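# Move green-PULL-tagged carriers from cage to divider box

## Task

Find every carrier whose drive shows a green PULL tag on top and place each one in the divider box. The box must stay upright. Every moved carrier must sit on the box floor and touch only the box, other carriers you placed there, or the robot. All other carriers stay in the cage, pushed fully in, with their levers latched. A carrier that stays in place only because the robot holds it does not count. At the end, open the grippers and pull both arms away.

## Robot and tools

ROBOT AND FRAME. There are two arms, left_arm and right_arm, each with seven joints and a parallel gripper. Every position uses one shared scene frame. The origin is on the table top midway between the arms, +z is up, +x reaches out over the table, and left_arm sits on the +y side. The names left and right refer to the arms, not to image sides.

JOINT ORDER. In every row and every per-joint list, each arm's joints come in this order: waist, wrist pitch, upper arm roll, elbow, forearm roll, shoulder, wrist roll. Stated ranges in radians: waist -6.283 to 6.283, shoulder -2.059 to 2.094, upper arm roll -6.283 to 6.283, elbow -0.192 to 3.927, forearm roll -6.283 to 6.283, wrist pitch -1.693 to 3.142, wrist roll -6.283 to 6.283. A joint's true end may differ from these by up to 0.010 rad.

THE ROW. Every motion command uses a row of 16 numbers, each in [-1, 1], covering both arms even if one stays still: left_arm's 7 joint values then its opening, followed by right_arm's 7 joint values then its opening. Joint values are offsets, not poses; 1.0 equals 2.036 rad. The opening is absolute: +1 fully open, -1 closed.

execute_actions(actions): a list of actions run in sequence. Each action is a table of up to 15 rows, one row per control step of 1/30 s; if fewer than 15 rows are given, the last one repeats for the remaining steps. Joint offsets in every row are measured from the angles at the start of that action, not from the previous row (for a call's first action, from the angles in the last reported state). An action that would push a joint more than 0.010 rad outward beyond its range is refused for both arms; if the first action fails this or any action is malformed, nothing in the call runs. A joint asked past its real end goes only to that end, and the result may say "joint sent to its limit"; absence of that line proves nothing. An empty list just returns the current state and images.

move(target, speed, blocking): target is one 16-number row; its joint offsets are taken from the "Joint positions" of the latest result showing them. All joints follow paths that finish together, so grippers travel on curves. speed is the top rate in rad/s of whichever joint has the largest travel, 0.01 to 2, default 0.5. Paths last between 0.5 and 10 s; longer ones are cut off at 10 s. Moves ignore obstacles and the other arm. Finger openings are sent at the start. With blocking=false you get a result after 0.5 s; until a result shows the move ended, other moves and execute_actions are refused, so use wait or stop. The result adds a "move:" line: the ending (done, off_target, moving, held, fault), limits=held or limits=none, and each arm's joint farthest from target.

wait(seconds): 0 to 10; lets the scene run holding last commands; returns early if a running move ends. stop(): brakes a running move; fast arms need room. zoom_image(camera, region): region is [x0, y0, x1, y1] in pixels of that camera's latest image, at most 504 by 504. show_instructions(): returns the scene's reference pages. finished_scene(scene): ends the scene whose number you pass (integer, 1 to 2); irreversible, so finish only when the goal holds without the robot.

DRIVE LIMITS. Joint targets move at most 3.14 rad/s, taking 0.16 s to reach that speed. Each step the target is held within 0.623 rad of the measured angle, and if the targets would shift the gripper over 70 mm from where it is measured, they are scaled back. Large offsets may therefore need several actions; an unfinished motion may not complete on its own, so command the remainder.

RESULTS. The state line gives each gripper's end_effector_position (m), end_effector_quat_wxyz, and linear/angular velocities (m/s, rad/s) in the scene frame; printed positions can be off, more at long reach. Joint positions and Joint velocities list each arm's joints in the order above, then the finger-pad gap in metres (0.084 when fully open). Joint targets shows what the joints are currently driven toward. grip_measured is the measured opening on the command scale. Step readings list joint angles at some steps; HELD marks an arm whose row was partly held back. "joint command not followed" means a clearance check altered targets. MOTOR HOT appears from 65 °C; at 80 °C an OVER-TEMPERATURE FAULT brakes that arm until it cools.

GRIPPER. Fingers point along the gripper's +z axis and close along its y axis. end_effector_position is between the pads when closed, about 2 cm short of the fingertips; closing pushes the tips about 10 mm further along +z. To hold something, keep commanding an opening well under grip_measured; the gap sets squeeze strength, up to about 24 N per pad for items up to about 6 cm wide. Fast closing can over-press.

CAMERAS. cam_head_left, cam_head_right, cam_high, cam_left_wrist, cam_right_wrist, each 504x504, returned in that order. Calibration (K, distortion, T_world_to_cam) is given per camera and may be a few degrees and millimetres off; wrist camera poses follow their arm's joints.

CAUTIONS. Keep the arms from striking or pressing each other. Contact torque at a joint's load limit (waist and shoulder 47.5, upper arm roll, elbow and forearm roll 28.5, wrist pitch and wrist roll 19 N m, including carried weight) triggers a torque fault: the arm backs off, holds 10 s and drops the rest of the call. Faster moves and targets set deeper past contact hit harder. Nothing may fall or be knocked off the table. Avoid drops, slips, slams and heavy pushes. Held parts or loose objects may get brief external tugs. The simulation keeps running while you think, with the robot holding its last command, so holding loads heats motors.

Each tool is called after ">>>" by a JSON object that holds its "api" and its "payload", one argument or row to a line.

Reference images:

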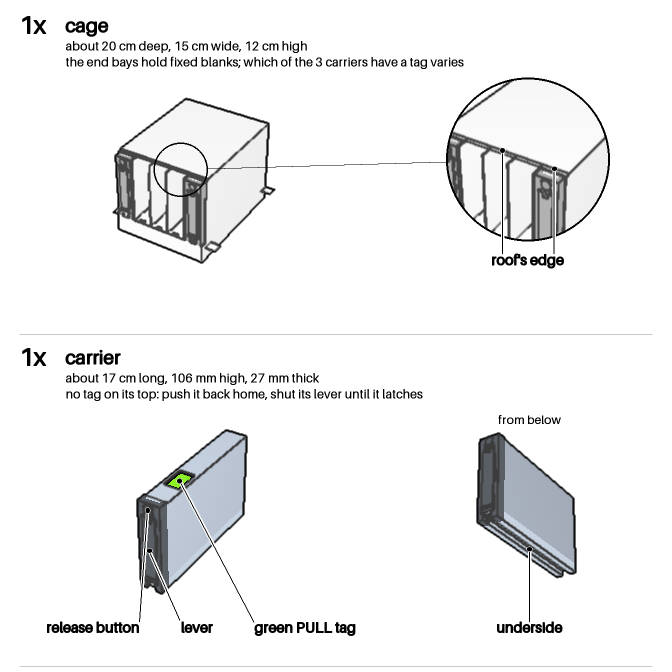

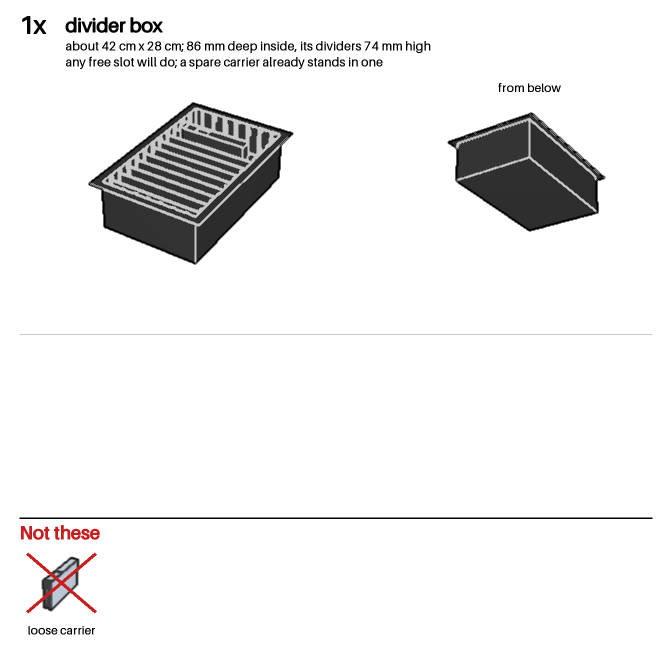

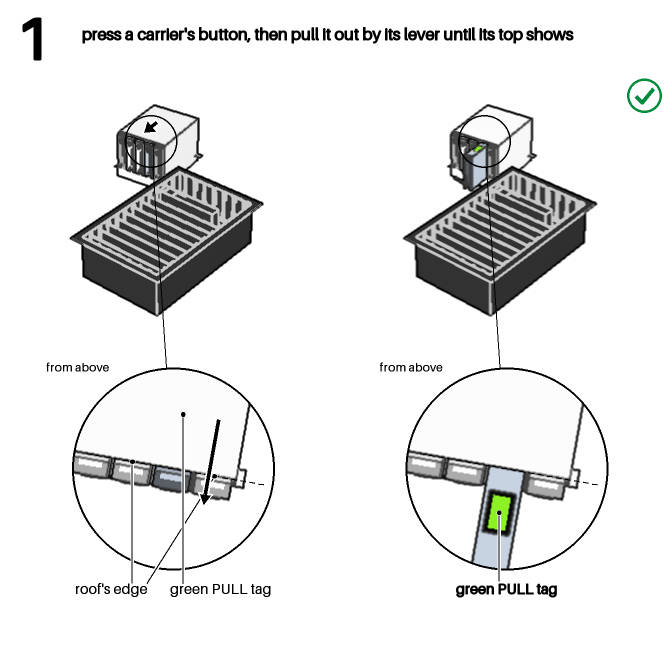

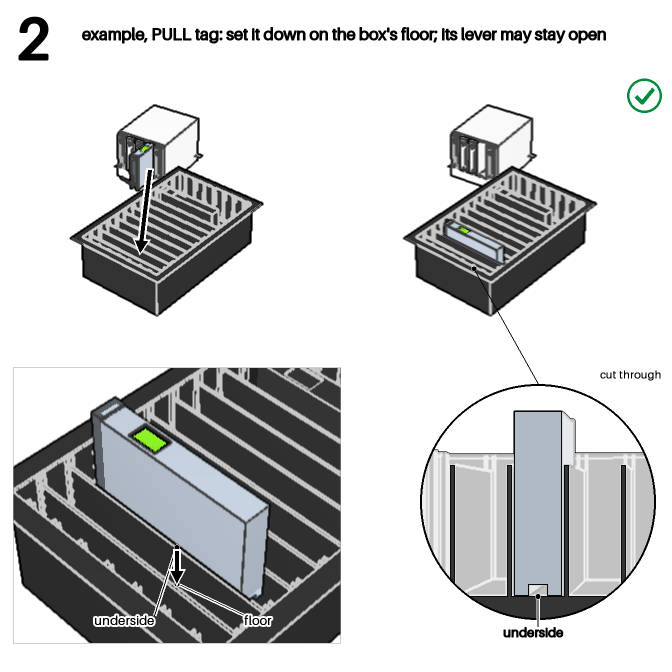

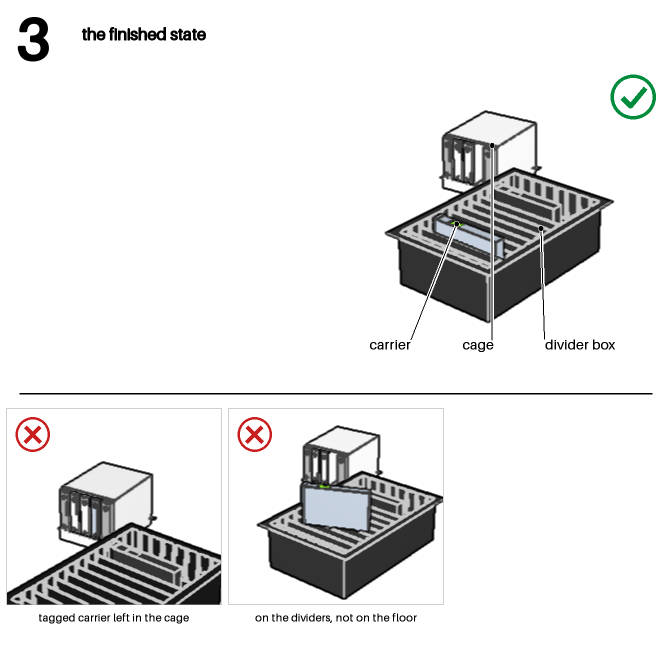

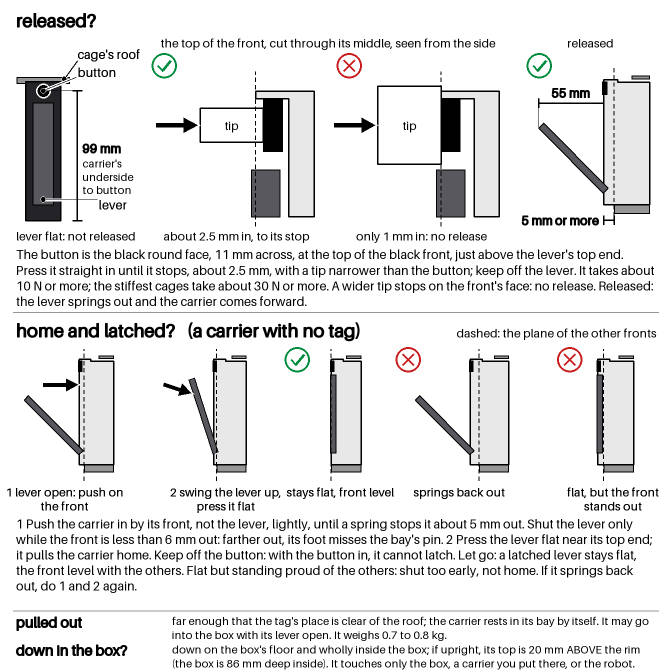

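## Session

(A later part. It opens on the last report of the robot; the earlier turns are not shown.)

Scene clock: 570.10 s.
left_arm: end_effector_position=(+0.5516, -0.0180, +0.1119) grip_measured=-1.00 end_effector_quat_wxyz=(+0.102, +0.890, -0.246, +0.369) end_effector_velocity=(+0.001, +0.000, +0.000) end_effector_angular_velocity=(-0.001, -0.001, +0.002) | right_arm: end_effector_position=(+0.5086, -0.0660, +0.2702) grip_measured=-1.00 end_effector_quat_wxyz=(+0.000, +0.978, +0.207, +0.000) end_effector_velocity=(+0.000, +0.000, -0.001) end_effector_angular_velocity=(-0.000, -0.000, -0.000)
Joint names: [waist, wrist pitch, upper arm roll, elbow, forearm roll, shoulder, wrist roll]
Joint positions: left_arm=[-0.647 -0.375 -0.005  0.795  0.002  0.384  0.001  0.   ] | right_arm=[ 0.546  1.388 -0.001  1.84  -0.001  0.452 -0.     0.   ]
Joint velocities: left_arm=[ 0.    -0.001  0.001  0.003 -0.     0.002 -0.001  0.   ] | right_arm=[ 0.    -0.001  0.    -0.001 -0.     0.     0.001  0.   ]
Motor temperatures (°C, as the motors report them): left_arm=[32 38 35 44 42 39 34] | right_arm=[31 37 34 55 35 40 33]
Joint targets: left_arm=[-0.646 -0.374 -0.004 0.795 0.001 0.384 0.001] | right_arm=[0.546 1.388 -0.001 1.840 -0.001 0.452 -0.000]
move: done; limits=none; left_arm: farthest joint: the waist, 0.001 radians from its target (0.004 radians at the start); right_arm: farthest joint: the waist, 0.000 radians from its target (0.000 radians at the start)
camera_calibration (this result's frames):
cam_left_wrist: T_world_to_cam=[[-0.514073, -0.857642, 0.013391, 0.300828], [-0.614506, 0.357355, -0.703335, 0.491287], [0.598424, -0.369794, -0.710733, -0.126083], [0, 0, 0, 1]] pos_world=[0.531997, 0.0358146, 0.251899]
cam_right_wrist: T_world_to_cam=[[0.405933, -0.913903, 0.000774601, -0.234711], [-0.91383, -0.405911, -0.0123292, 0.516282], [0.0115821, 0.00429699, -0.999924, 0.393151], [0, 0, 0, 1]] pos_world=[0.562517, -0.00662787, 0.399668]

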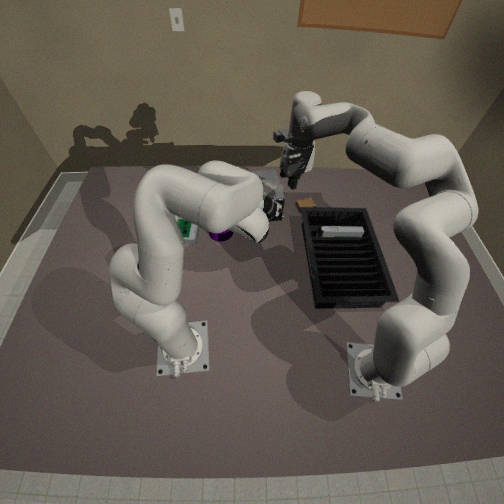

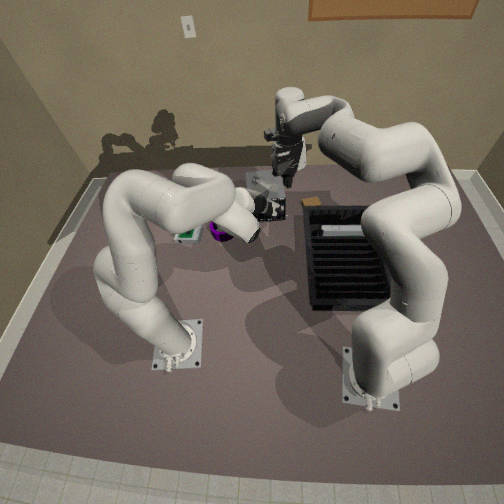

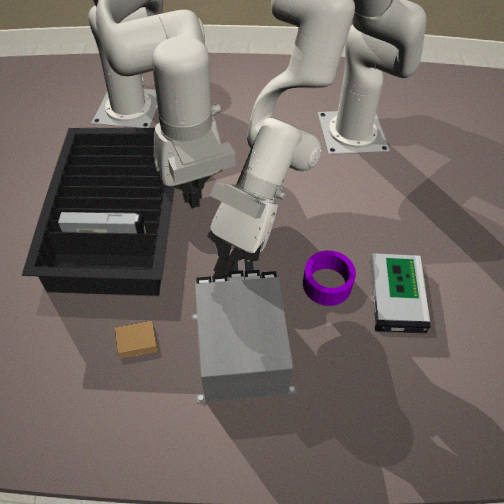

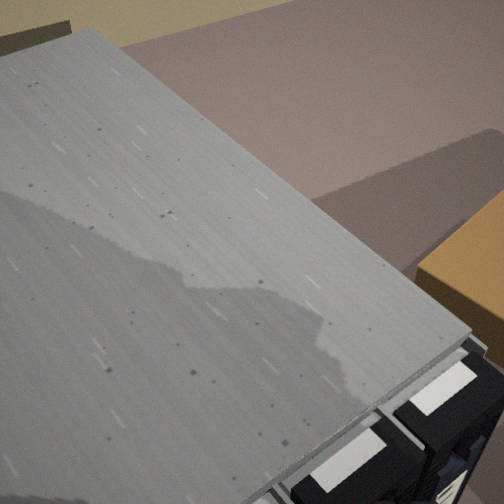

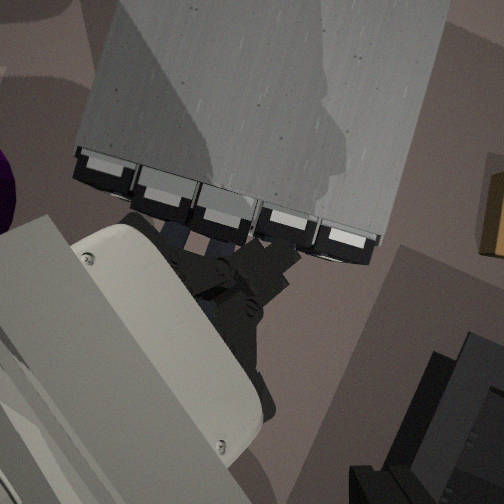

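>>> {"api": "move", "payload": {
  "target": [-0.0146,0.0105,0,-0.0427,0,-0.0535,0,-1, 0,0,0,0,0,0,0,-1],
  "speed": 0.12
}}

Scene clock: 574.23 s.
left_arm: end_effector_position=(+0.5238, -0.0212, +0.1323) grip_measured=-1.00 end_effector_quat_wxyz=(+0.108, +0.887, -0.259, +0.368) end_effector_velocity=(-0.001, -0.001, +0.001) end_effector_angular_velocity=(-0.001, -0.000, -0.001) | right_arm: end_effector_position=(+0.5086, -0.0660, +0.2702) grip_measured=-1.00 end_effector_quat_wxyz=(+0.000, +0.978, +0.207, +0.000) end_effector_velocity=(+0.000, -0.000, -0.000) end_effector_angular_velocity=(+0.000, -0.000, -0.001)
Joint names: [waist, wrist pitch, upper arm roll, elbow, forearm roll, shoulder, wrist roll]
Joint positions: left_arm=[-0.676 -0.353 -0.005  0.708  0.002  0.275  0.001  0.   ] | right_arm=[ 0.546  1.388 -0.001  1.84  -0.001  0.452 -0.     0.   ]
Joint velocities: left_arm=[-0.001  0.001 -0.001 -0.001  0.    -0.002 -0.     0.   ] | right_arm=[-0. -0. -0. -0.  0. -0.  0.  0.]
Motor temperatures (°C, as the motors report them): left_arm=[32 38 35 45 42 39 34] | right_arm=[31 37 34 55 35 40 33]
Joint targets: left_arm=[-0.676 -0.353 -0.005 0.708 0.002 0.275 0.001] | right_arm=[0.546 1.388 -0.001 1.840 -0.001 0.452 -0.000]
move: done; limits=none; left_arm: farthest joint: the waist, 0.000 radians from its target (0.030 radians at the start); right_arm: farthest joint: the waist, 0.000 radians from its target (0.000 radians at the start)
camera_calibration (this result's frames):
cam_left_wrist: T_world_to_cam=[[-0.539274, -0.842032, 0.0128564, 0.297141], [-0.603144, 0.375535, -0.703698, 0.484133], [0.587708, -0.387241, -0.710383, -0.0908802], [0, 0, 0, 1]] pos_world=[0.505653, 0.0332009, 0.272303]
cam_right_wrist: T_world_to_cam=[[0.405933, -0.913903, 0.00077456, -0.234711], [-0.91383, -0.405911, -0.0123292, 0.516282], [0.0115821, 0.00429699, -0.999924, 0.393151], [0, 0, 0, 1]] pos_world=[0.562517, -0.0066279, 0.399668]

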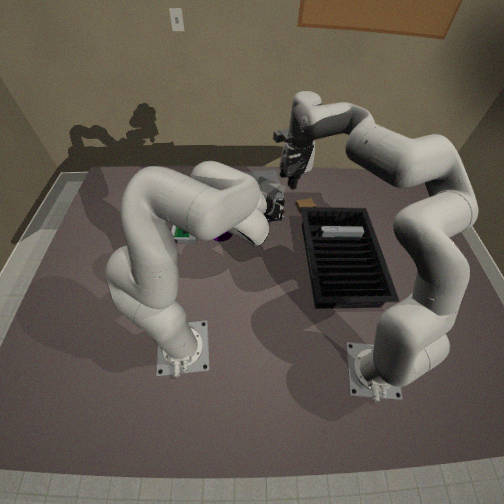

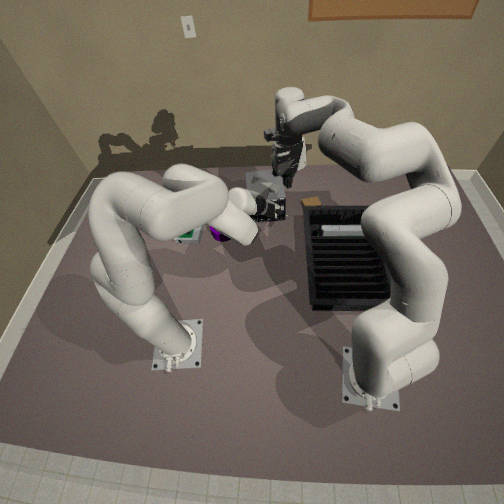

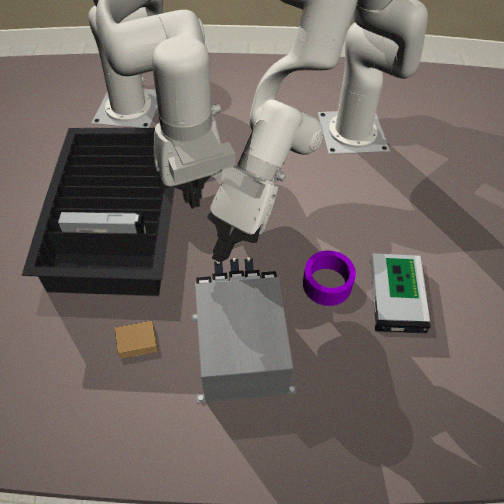

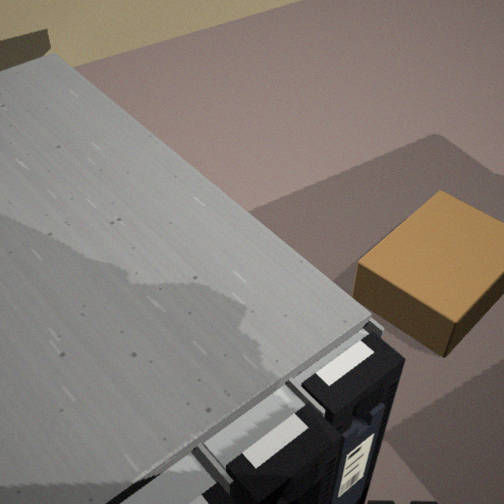

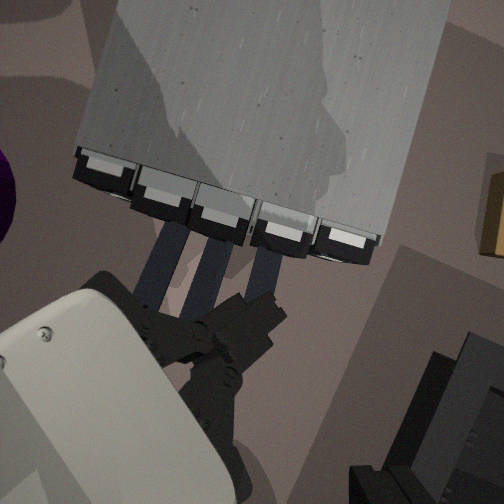

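>>> {"api": "move", "payload": {
  "target": [0.1208,0.0083,0,-0.1267,0,-0.1351,0,-1, 0,0,0,0,0,0,0,-1],
  "speed": 0.4
}}

Scene clock: 616.97 s.
left_arm: end_effector_position=(+0.5155, +0.1291, +0.1613) grip_measured=-1.00 end_effector_quat_wxyz=(+0.061, +0.912, -0.149, +0.378) end_effector_velocity=(+0.000, +0.003, +0.000) end_effector_angular_velocity=(+0.000, -0.000, +0.005) | right_arm: end_effector_position=(+0.5086, -0.0660, +0.2702) grip_measured=-1.00 end_effector_quat_wxyz=(+0.000, +0.978, +0.207, +0.000) end_effector_velocity=(-0.001, +0.001, -0.000) end_effector_angular_velocity=(+0.000, +0.001, +0.003)
Joint names: [waist, wrist pitch, upper arm roll, elbow, forearm roll, shoulder, wrist roll]
Joint positions: left_arm=[-0.431 -0.336 -0.005  0.451  0.002  0.001  0.001  0.   ] | right_arm=[ 0.546  1.388 -0.001  1.84  -0.001  0.452 -0.     0.   ]
Joint velocities: left_arm=[ 0.004  0.     0.001 -0.003 -0.    -0.003  0.     0.   ] | right_arm=[ 0.002  0.     0.    -0.     0.001  0.    -0.     0.   ]
Motor temperatures (°C, as the motors report them): left_arm=[32 38 34 43 42 39 34] | right_arm=[31 37 34 56 35 41 33]
Joint targets: left_arm=[-0.430 -0.336 -0.005 0.450 0.002 0.000 0.001] | right_arm=[0.546 1.388 -0.001 1.840 -0.001 0.452 -0.000]
move: done; limits=none; left_arm: farthest joint: the waist, 0.001 radians from its target (0.246 radians at the start); right_arm: farthest joint: the waist, 0.000 radians from its target (0.000 radians at the start)
camera_calibration (this result's frames):
cam_left_wrist: T_world_to_cam=[[-0.318876, -0.947726, 0.0115557, 0.319058], [-0.675882, 0.218829, -0.703774, 0.50086], [0.664456, -0.232227, -0.71033, -0.066854], [0, 0, 0, 1]] pos_world=[0.484683, 0.177252, 0.301316]
cam_right_wrist: T_world_to_cam=[[0.405933, -0.913903, 0.000774414, -0.234711], [-0.91383, -0.405911, -0.0123293, 0.516282], [0.0115821, 0.00429717, -0.999924, 0.393151], [0, 0, 0, 1]] pos_world=[0.562517, -0.00662784, 0.399668]

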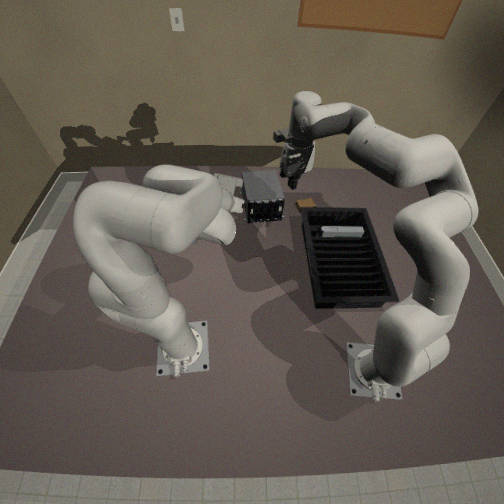

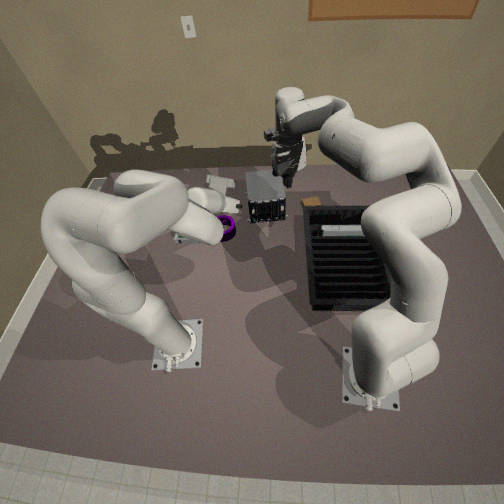

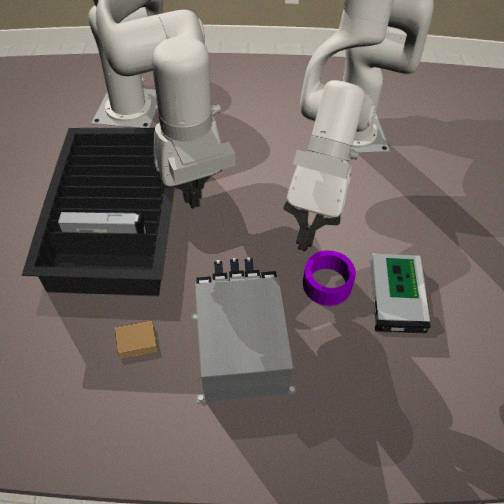

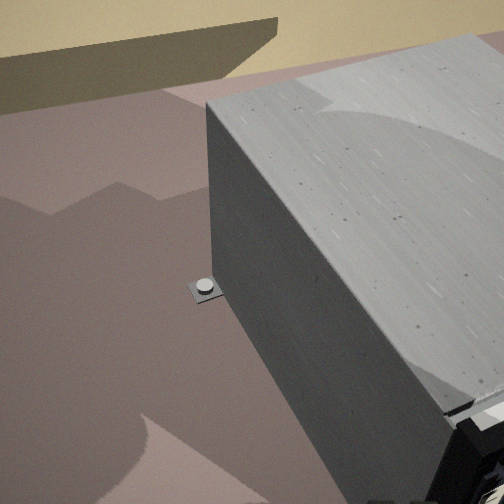

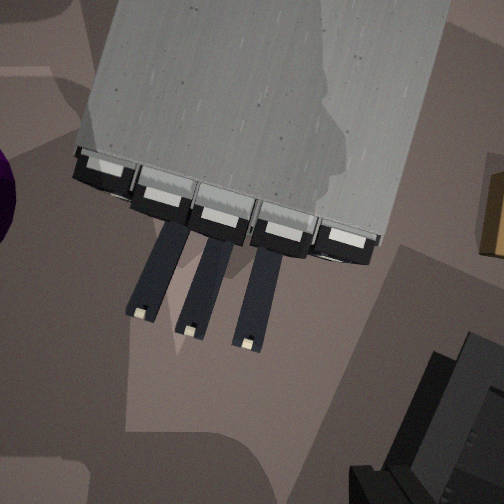

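>>> {"api": "zoom_image", "payload": {
  "camera": "cam_head_right",
  "region": [235, 165, 315, 235]
}}

>>> {"api": "zoom_image", "payload": {
  "camera": "cam_right_wrist",
  "region": [110, 190, 330, 370]
}}

Region (235, 165, 315, 235) of cam_head_right's 504x504 image, scaled by 6.300, with more detail than that image has; it fills the top 441 rows of this view, and the rest is white.

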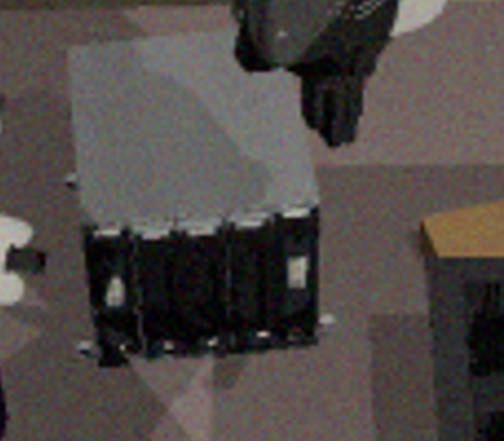

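Region (110, 190, 330, 370) of cam_right_wrist's 504x504 image, scaled by 2.291, with more detail than that image has; it fills the top 412 rows of this view, and the rest is white.

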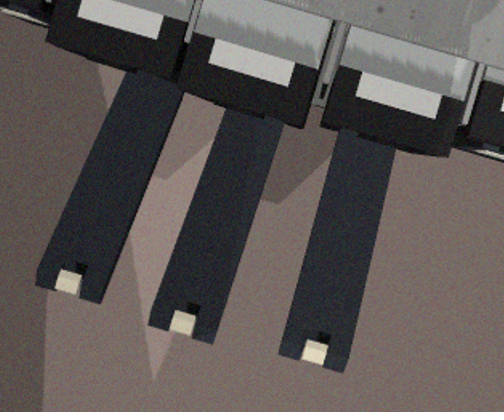

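>>> {"api": "move", "payload": {
  "target": [0,0,0,0,0,0,0,-1, 0.01965,-0.0963,0,0.0280,0,0.1243,0.1591,-1],
  "speed": 0.4
}}

Scene clock: 661.10 s.
left_arm: end_effector_position=(+0.5155, +0.1291, +0.1613) grip_measured=-1.00 end_effector_quat_wxyz=(+0.061, +0.912, -0.149, +0.378) end_effector_velocity=(+0.000, -0.001, +0.000) end_effector_angular_velocity=(-0.000, -0.001, -0.002) | right_arm: end_effector_position=(+0.5439, -0.0219, +0.1504) grip_measured=-1.00 end_effector_quat_wxyz=(+0.000, +0.998, +0.066, +0.001) end_effector_velocity=(-0.000, +0.000, -0.002) end_effector_angular_velocity=(-0.002, +0.002, +0.000)
Joint names: [waist, wrist pitch, upper arm roll, elbow, forearm roll, shoulder, wrist roll]
Joint positions: left_arm=[-0.431 -0.336 -0.005  0.451  0.002  0.001  0.001  0.   ] | right_arm=[ 0.586  1.192 -0.001  1.898 -0.001  0.705  0.323  0.   ]
Joint velocities: left_arm=[-0.     0.    -0.001  0.001 -0.    -0.     0.     0.   ] | right_arm=[ 0.001 -0.     0.     0.001 -0.001  0.003  0.001  0.   ]
Motor temperatures (°C, as the motors report them): left_arm=[32 38 34 43 42 38 34] | right_arm=[31 37 34 56 35 41 33]
Joint targets: left_arm=[-0.431 -0.336 -0.005 0.451 0.002 0.001 0.001] | right_arm=[0.586 1.192 -0.001 1.897 -0.001 0.705 0.324]
move: done; limits=none; left_arm: farthest joint: the waist, 0.000 radians from its target (0.001 radians at the start); right_arm: farthest joint: the elbow, 0.001 radians from its target (0.057 radians at the start)
camera_calibration (this result's frames):
cam_left_wrist: T_world_to_cam=[[-0.318875, -0.947726, 0.0115558, 0.319058], [-0.675882, 0.218828, -0.703774, 0.50086], [0.664456, -0.232226, -0.71033, -0.0668541], [0, 0, 0, 1]] pos_world=[0.484684, 0.177253, 0.301316]
cam_right_wrist: T_world_to_cam=[[0.134034, -0.990977, 0.000566176, -0.0623817], [-0.990893, -0.134031, -0.012934, 0.612988], [0.0128932, 0.00117258, -0.999916, 0.271906], [0, 0, 0, 1]] pos_world=[0.612261, 0.0200215, 0.279847]

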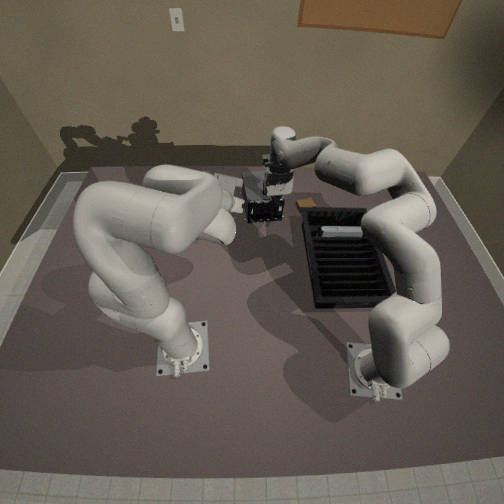

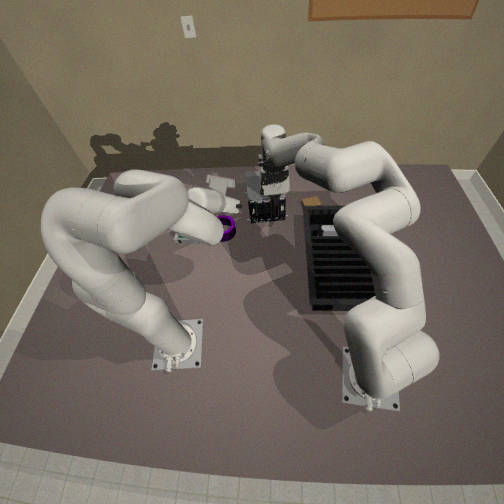

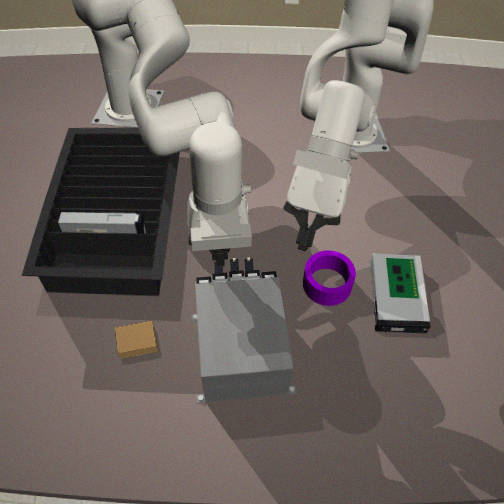

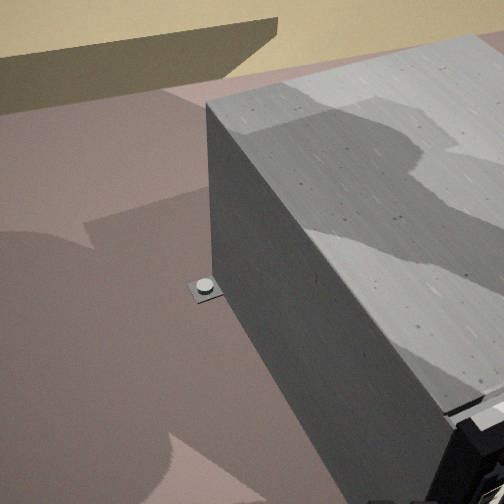

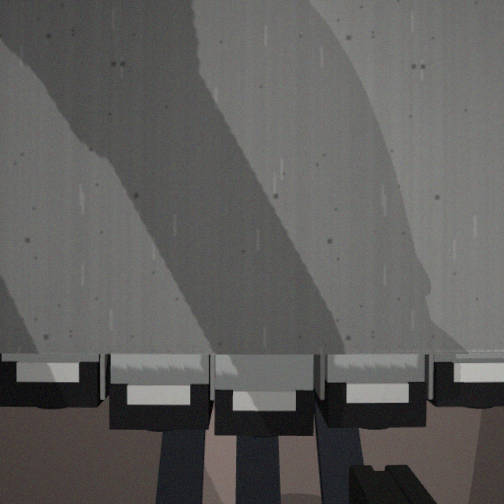

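>>> {"api": "move", "payload": {
  "target": [0,0,0,0,0,0,0,-1, 0.0007,-0.0593,0,-0.0411,0,0.0183,0.0007,-1],
  "speed": 0.15
}}

Scene clock: 677.47 s.
left_arm: end_effector_position=(+0.5155, +0.1291, +0.1613) grip_measured=-1.00 end_effector_quat_wxyz=(+0.061, +0.912, -0.149, +0.378) end_effector_velocity=(+0.000, -0.000, +0.000) end_effector_angular_velocity=(+0.001, +0.001, -0.001) | right_arm: end_effector_position=(+0.5416, -0.0220, +0.1005) grip_measured=-1.00 end_effector_quat_wxyz=(+0.000, +0.998, +0.066, +0.001) end_effector_velocity=(-0.002, -0.000, -0.003) end_effector_angular_velocity=(-0.002, +0.005, -0.000)
Joint names: [waist, wrist pitch, upper arm roll, elbow, forearm roll, shoulder, wrist roll]
Joint positions: left_arm=[-0.431 -0.336 -0.005  0.451  0.002  0.001  0.001  0.   ] | right_arm=[ 0.588  1.071 -0.001  1.814 -0.001  0.742  0.325  0.   ]
Joint velocities: left_arm=[-0.001  0.002  0.     0.001  0.    -0.     0.     0.   ] | right_arm=[ 0.001 -0.001 -0.    -0.004  0.001  0.003  0.     0.   ]
Motor temperatures (°C, as the motors report them): left_arm=[32 38 34 44 42 38 34] | right_arm=[31 37 34 56 35 42 33]
Joint targets: left_arm=[-0.431 -0.336 -0.005 0.451 0.002 0.001 0.001] | right_arm=[0.588 1.071 -0.001 1.814 -0.001 0.742 0.325]
move: done; limits=none; left_arm: farthest joint: the waist, 0.000 radians from its target (0.000 radians at the start); right_arm: farthest joint: the shoulder, 0.001 radians from its target (0.037 radians at the start)
camera_calibration (this result's frames):
cam_left_wrist: T_world_to_cam=[[-0.318875, -0.947726, 0.0115558, 0.319058], [-0.675882, 0.218828, -0.703774, 0.50086], [0.664456, -0.232226, -0.71033, -0.0668542], [0, 0, 0, 1]] pos_world=[0.484684, 0.177253, 0.301317]
cam_right_wrist: T_world_to_cam=[[0.134102, -0.990967, 0.000465381, -0.0621856], [-0.99088, -0.134097, -0.0132223, 0.610062], [0.0131652, 0.001312, -0.999912, 0.221975], [0, 0, 0, 1]] pos_world=[0.609915, 0.019892, 0.230051]

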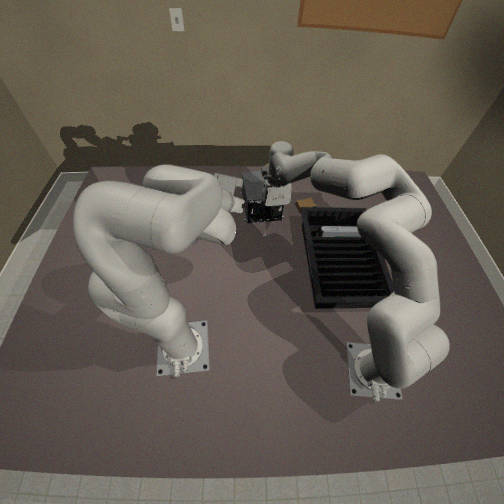

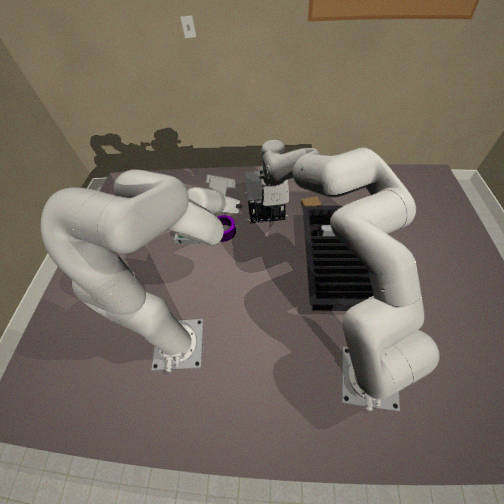

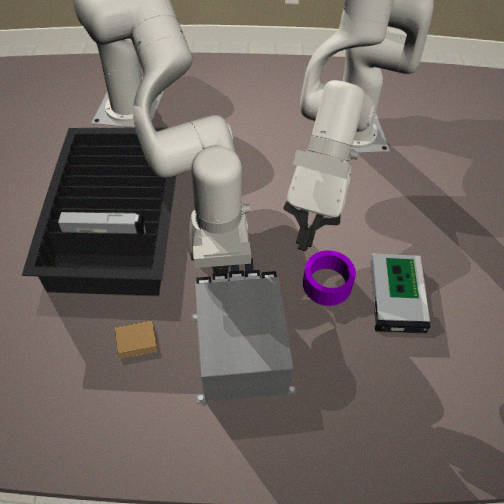

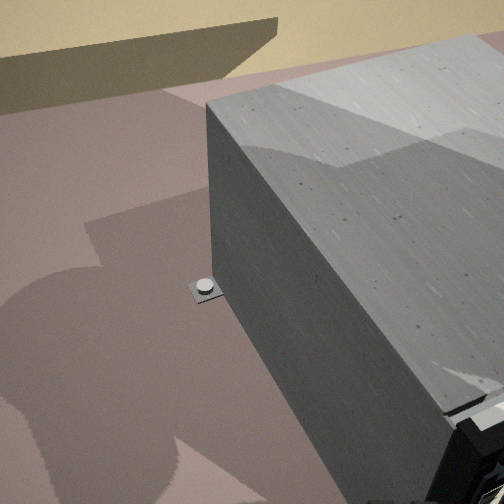

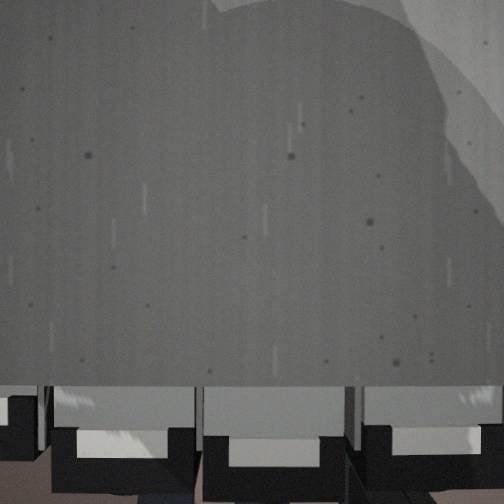

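>>> {"api": "move", "payload": {
  "target": [0,0,0,0,0,0,0,-1, 0,-0.01665,0,-0.0095,0,0.00715,0,-1],
  "speed": 0.08
}}

>>> {"api": "zoom_image", "payload": {
  "camera": "cam_head_left",
  "region": [235, 170, 315, 240]
}}

>>> {"api": "zoom_image", "payload": {
  "camera": "cam_high",
  "region": [180, 220, 290, 300]
}}

Scene clock: 688.97 s.
left_arm: end_effector_position=(+0.5155, +0.1291, +0.1613) grip_measured=-1.00 end_effector_quat_wxyz=(+0.061, +0.912, -0.149, +0.378) end_effector_velocity=(+0.000, -0.000, +0.000) end_effector_angular_velocity=(-0.000, -0.001, -0.000) | right_arm: end_effector_position=(+0.5417, -0.0222, +0.0870) grip_measured=-1.00 end_effector_quat_wxyz=(-0.000, +0.998, +0.066, +0.002) end_effector_velocity=(-0.001, +0.000, -0.001) end_effector_angular_velocity=(+0.000, +0.002, -0.001)
Joint names: [waist, wrist pitch, upper arm roll, elbow, forearm roll, shoulder, wrist roll]
Joint positions: left_arm=[-0.431 -0.336 -0.005  0.451  0.002  0.001  0.001  0.   ] | right_arm=[ 0.588  1.037 -0.001  1.796 -0.001  0.755  0.325  0.   ]
Joint velocities: left_arm=[ 0.    -0.    -0.     0.001  0.     0.    -0.     0.   ] | right_arm=[-0.    -0.001  0.    -0.002  0.001  0.001  0.     0.   ]
Motor temperatures (°C, as the motors report them): left_arm=[32 38 34 44 42 38 34] | right_arm=[31 37 34 56 35 42 33]
Joint targets: left_arm=[-0.431 -0.336 -0.005 0.451 0.002 0.001 0.001] | right_arm=[0.588 1.037 -0.001 1.795 -0.001 0.756 0.325]
move: done; limits=none; left_arm: farthest joint: the waist, 0.000 radians from its target (0.000 radians at the start); right_arm: farthest joint: the elbow, 0.002 radians from its target (0.019 radians at the start)
camera_calibration (this result's frames):
cam_left_wrist: T_world_to_cam=[[-0.318875, -0.947726, 0.0115558, 0.319058], [-0.675882, 0.218828, -0.703774, 0.50086], [0.664456, -0.232226, -0.71033, -0.0668541], [0, 0, 0, 1]] pos_world=[0.484684, 0.177253, 0.301317]
cam_right_wrist: T_world_to_cam=[[0.133852, -0.991001, -0.000249124, -0.0622276], [-0.990874, -0.133831, -0.0160388, 0.610181], [0.0158611, 0.00239367, -0.999871, 0.206971], [0, 0, 0, 1]] pos_world=[0.609659, 0.0194977, 0.216716]

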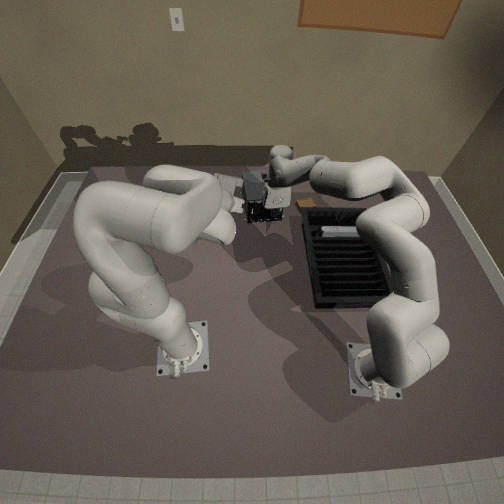

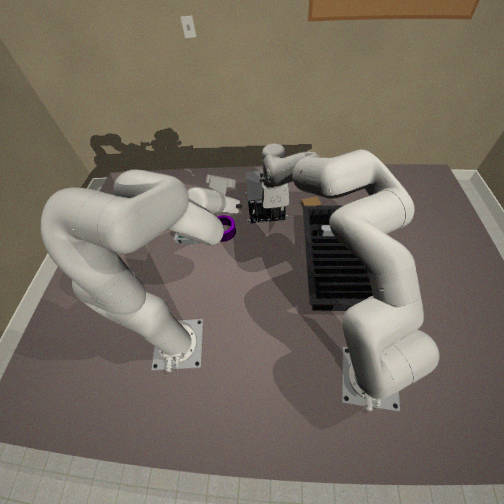

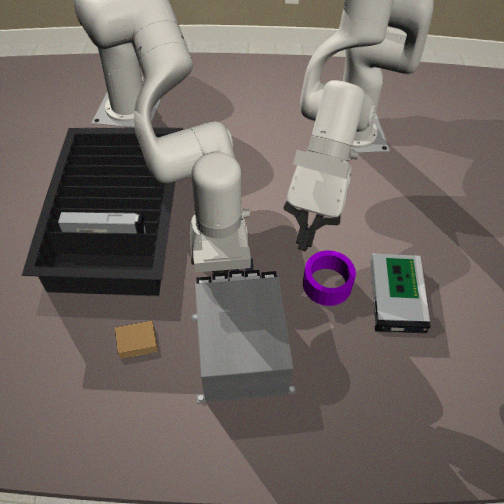

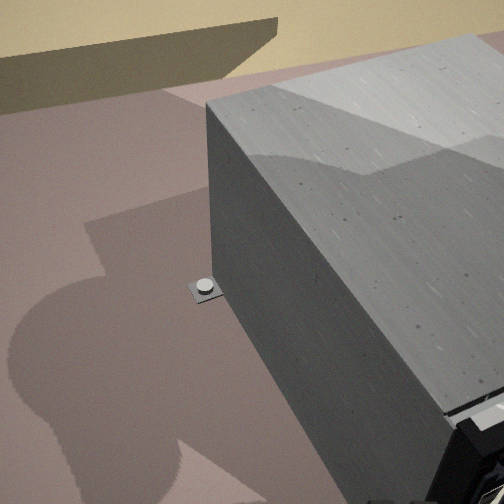

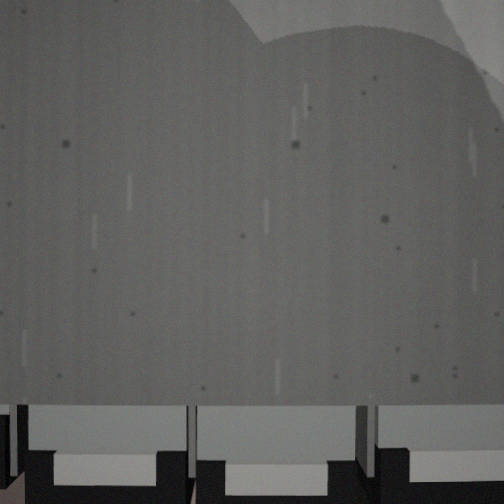

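Region (235, 170, 315, 240) of cam_head_left's 504x504 image, scaled by 6.300, with more detail than that image has; it fills the top 441 rows of this view, and the rest is white.

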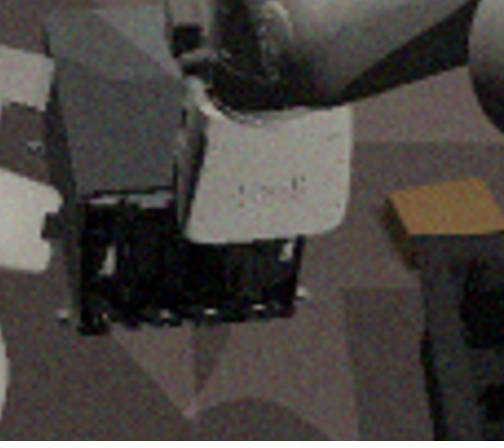

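Region (180, 220, 290, 300) of cam_high's 504x504 image, scaled by 4.582, with more detail than that image has; it fills the top 367 rows of this view, and the rest is white.

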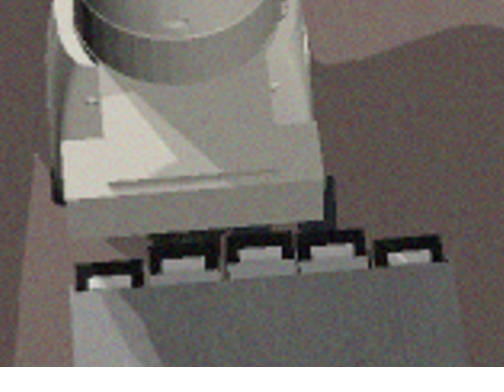

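>>> {"api": "execute_actions", "payload": {
  "actions": []
}}

Scene clock: 700.67 s.
left_arm: end_effector_position=(+0.5155, +0.1291, +0.1613) grip_measured=-1.00 end_effector_quat_wxyz=(+0.061, +0.912, -0.149, +0.378) end_effector_velocity=(+0.000, +0.000, +0.000) end_effector_angular_velocity=(+0.000, -0.001, +0.000) | right_arm: end_effector_position=(+0.5409, -0.0224, +0.0857) grip_measured=-1.00 end_effector_quat_wxyz=(+0.000, +0.998, +0.066, +0.001) end_effector_velocity=(+0.000, -0.000, +0.000) end_effector_angular_velocity=(-0.001, -0.000, -0.001)
Joint names: [waist, wrist pitch, upper arm roll, elbow, forearm roll, shoulder, wrist roll]
Joint positions: left_arm=[-0.431 -0.336 -0.005  0.451  0.002  0.001  0.001  0.   ] | right_arm=[ 0.588  1.037 -0.001  1.795 -0.001  0.756  0.325  0.   ]
Joint velocities: left_arm=[ 0.    -0.001  0.     0.    -0.    -0.     0.001  0.   ] | right_arm=[ 0.     0.    -0.     0.    -0.001  0.     0.001  0.   ]
Motor temperatures (°C, as the motors report them): left_arm=[32 38 34 44 42 38 34] | right_arm=[31 37 34 54 35 42 33]
Joint targets: left_arm=[-0.431 -0.336 -0.005 0.451 0.002 0.001 0.001] | right_arm=[0.588 1.037 -0.001 1.795 -0.001 0.756 0.325]
camera_calibration (this result's frames):
cam_left_wrist: T_world_to_cam=[[-0.318874, -0.947727, 0.0115558, 0.319058], [-0.675882, 0.218828, -0.703774, 0.50086], [0.664456, -0.232226, -0.71033, -0.0668542], [0, 0, 0, 1]] pos_world=[0.484684, 0.177253, 0.301317]
cam_right_wrist: T_world_to_cam=[[0.134122, -0.990965, 0.000454565, -0.0624535], [-0.990877, -0.134117, -0.0132631, 0.609091], [0.0132042, 0.00132846, -0.999912, 0.207121], [0, 0, 0, 1]] pos_world=[0.609176, 0.0195248, 0.21521]

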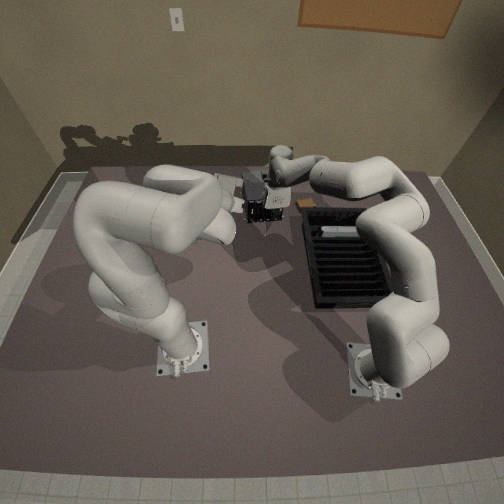

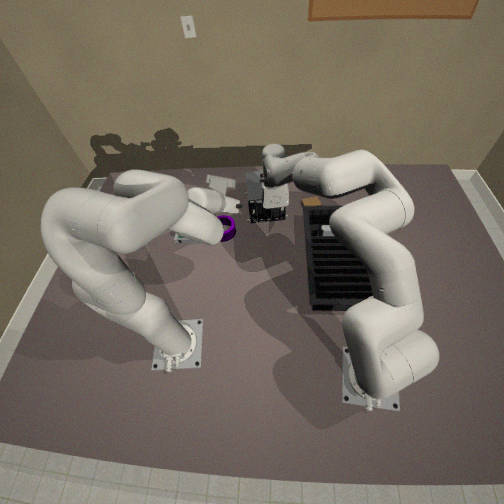

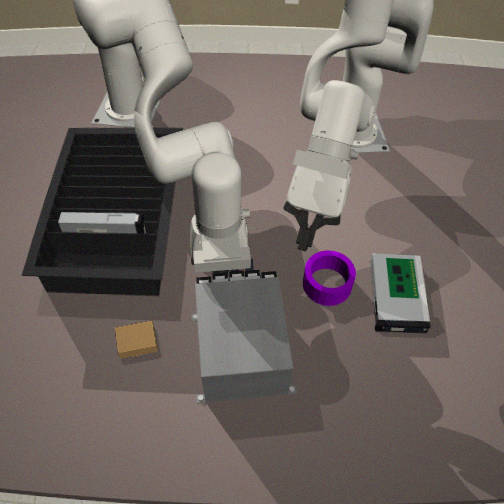

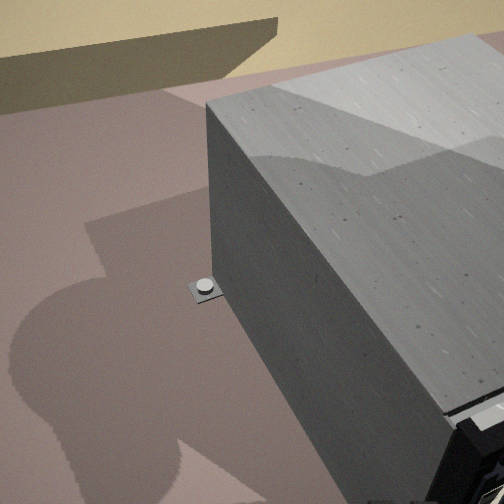

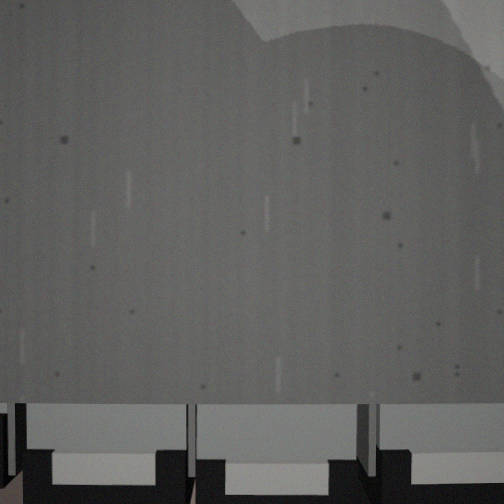

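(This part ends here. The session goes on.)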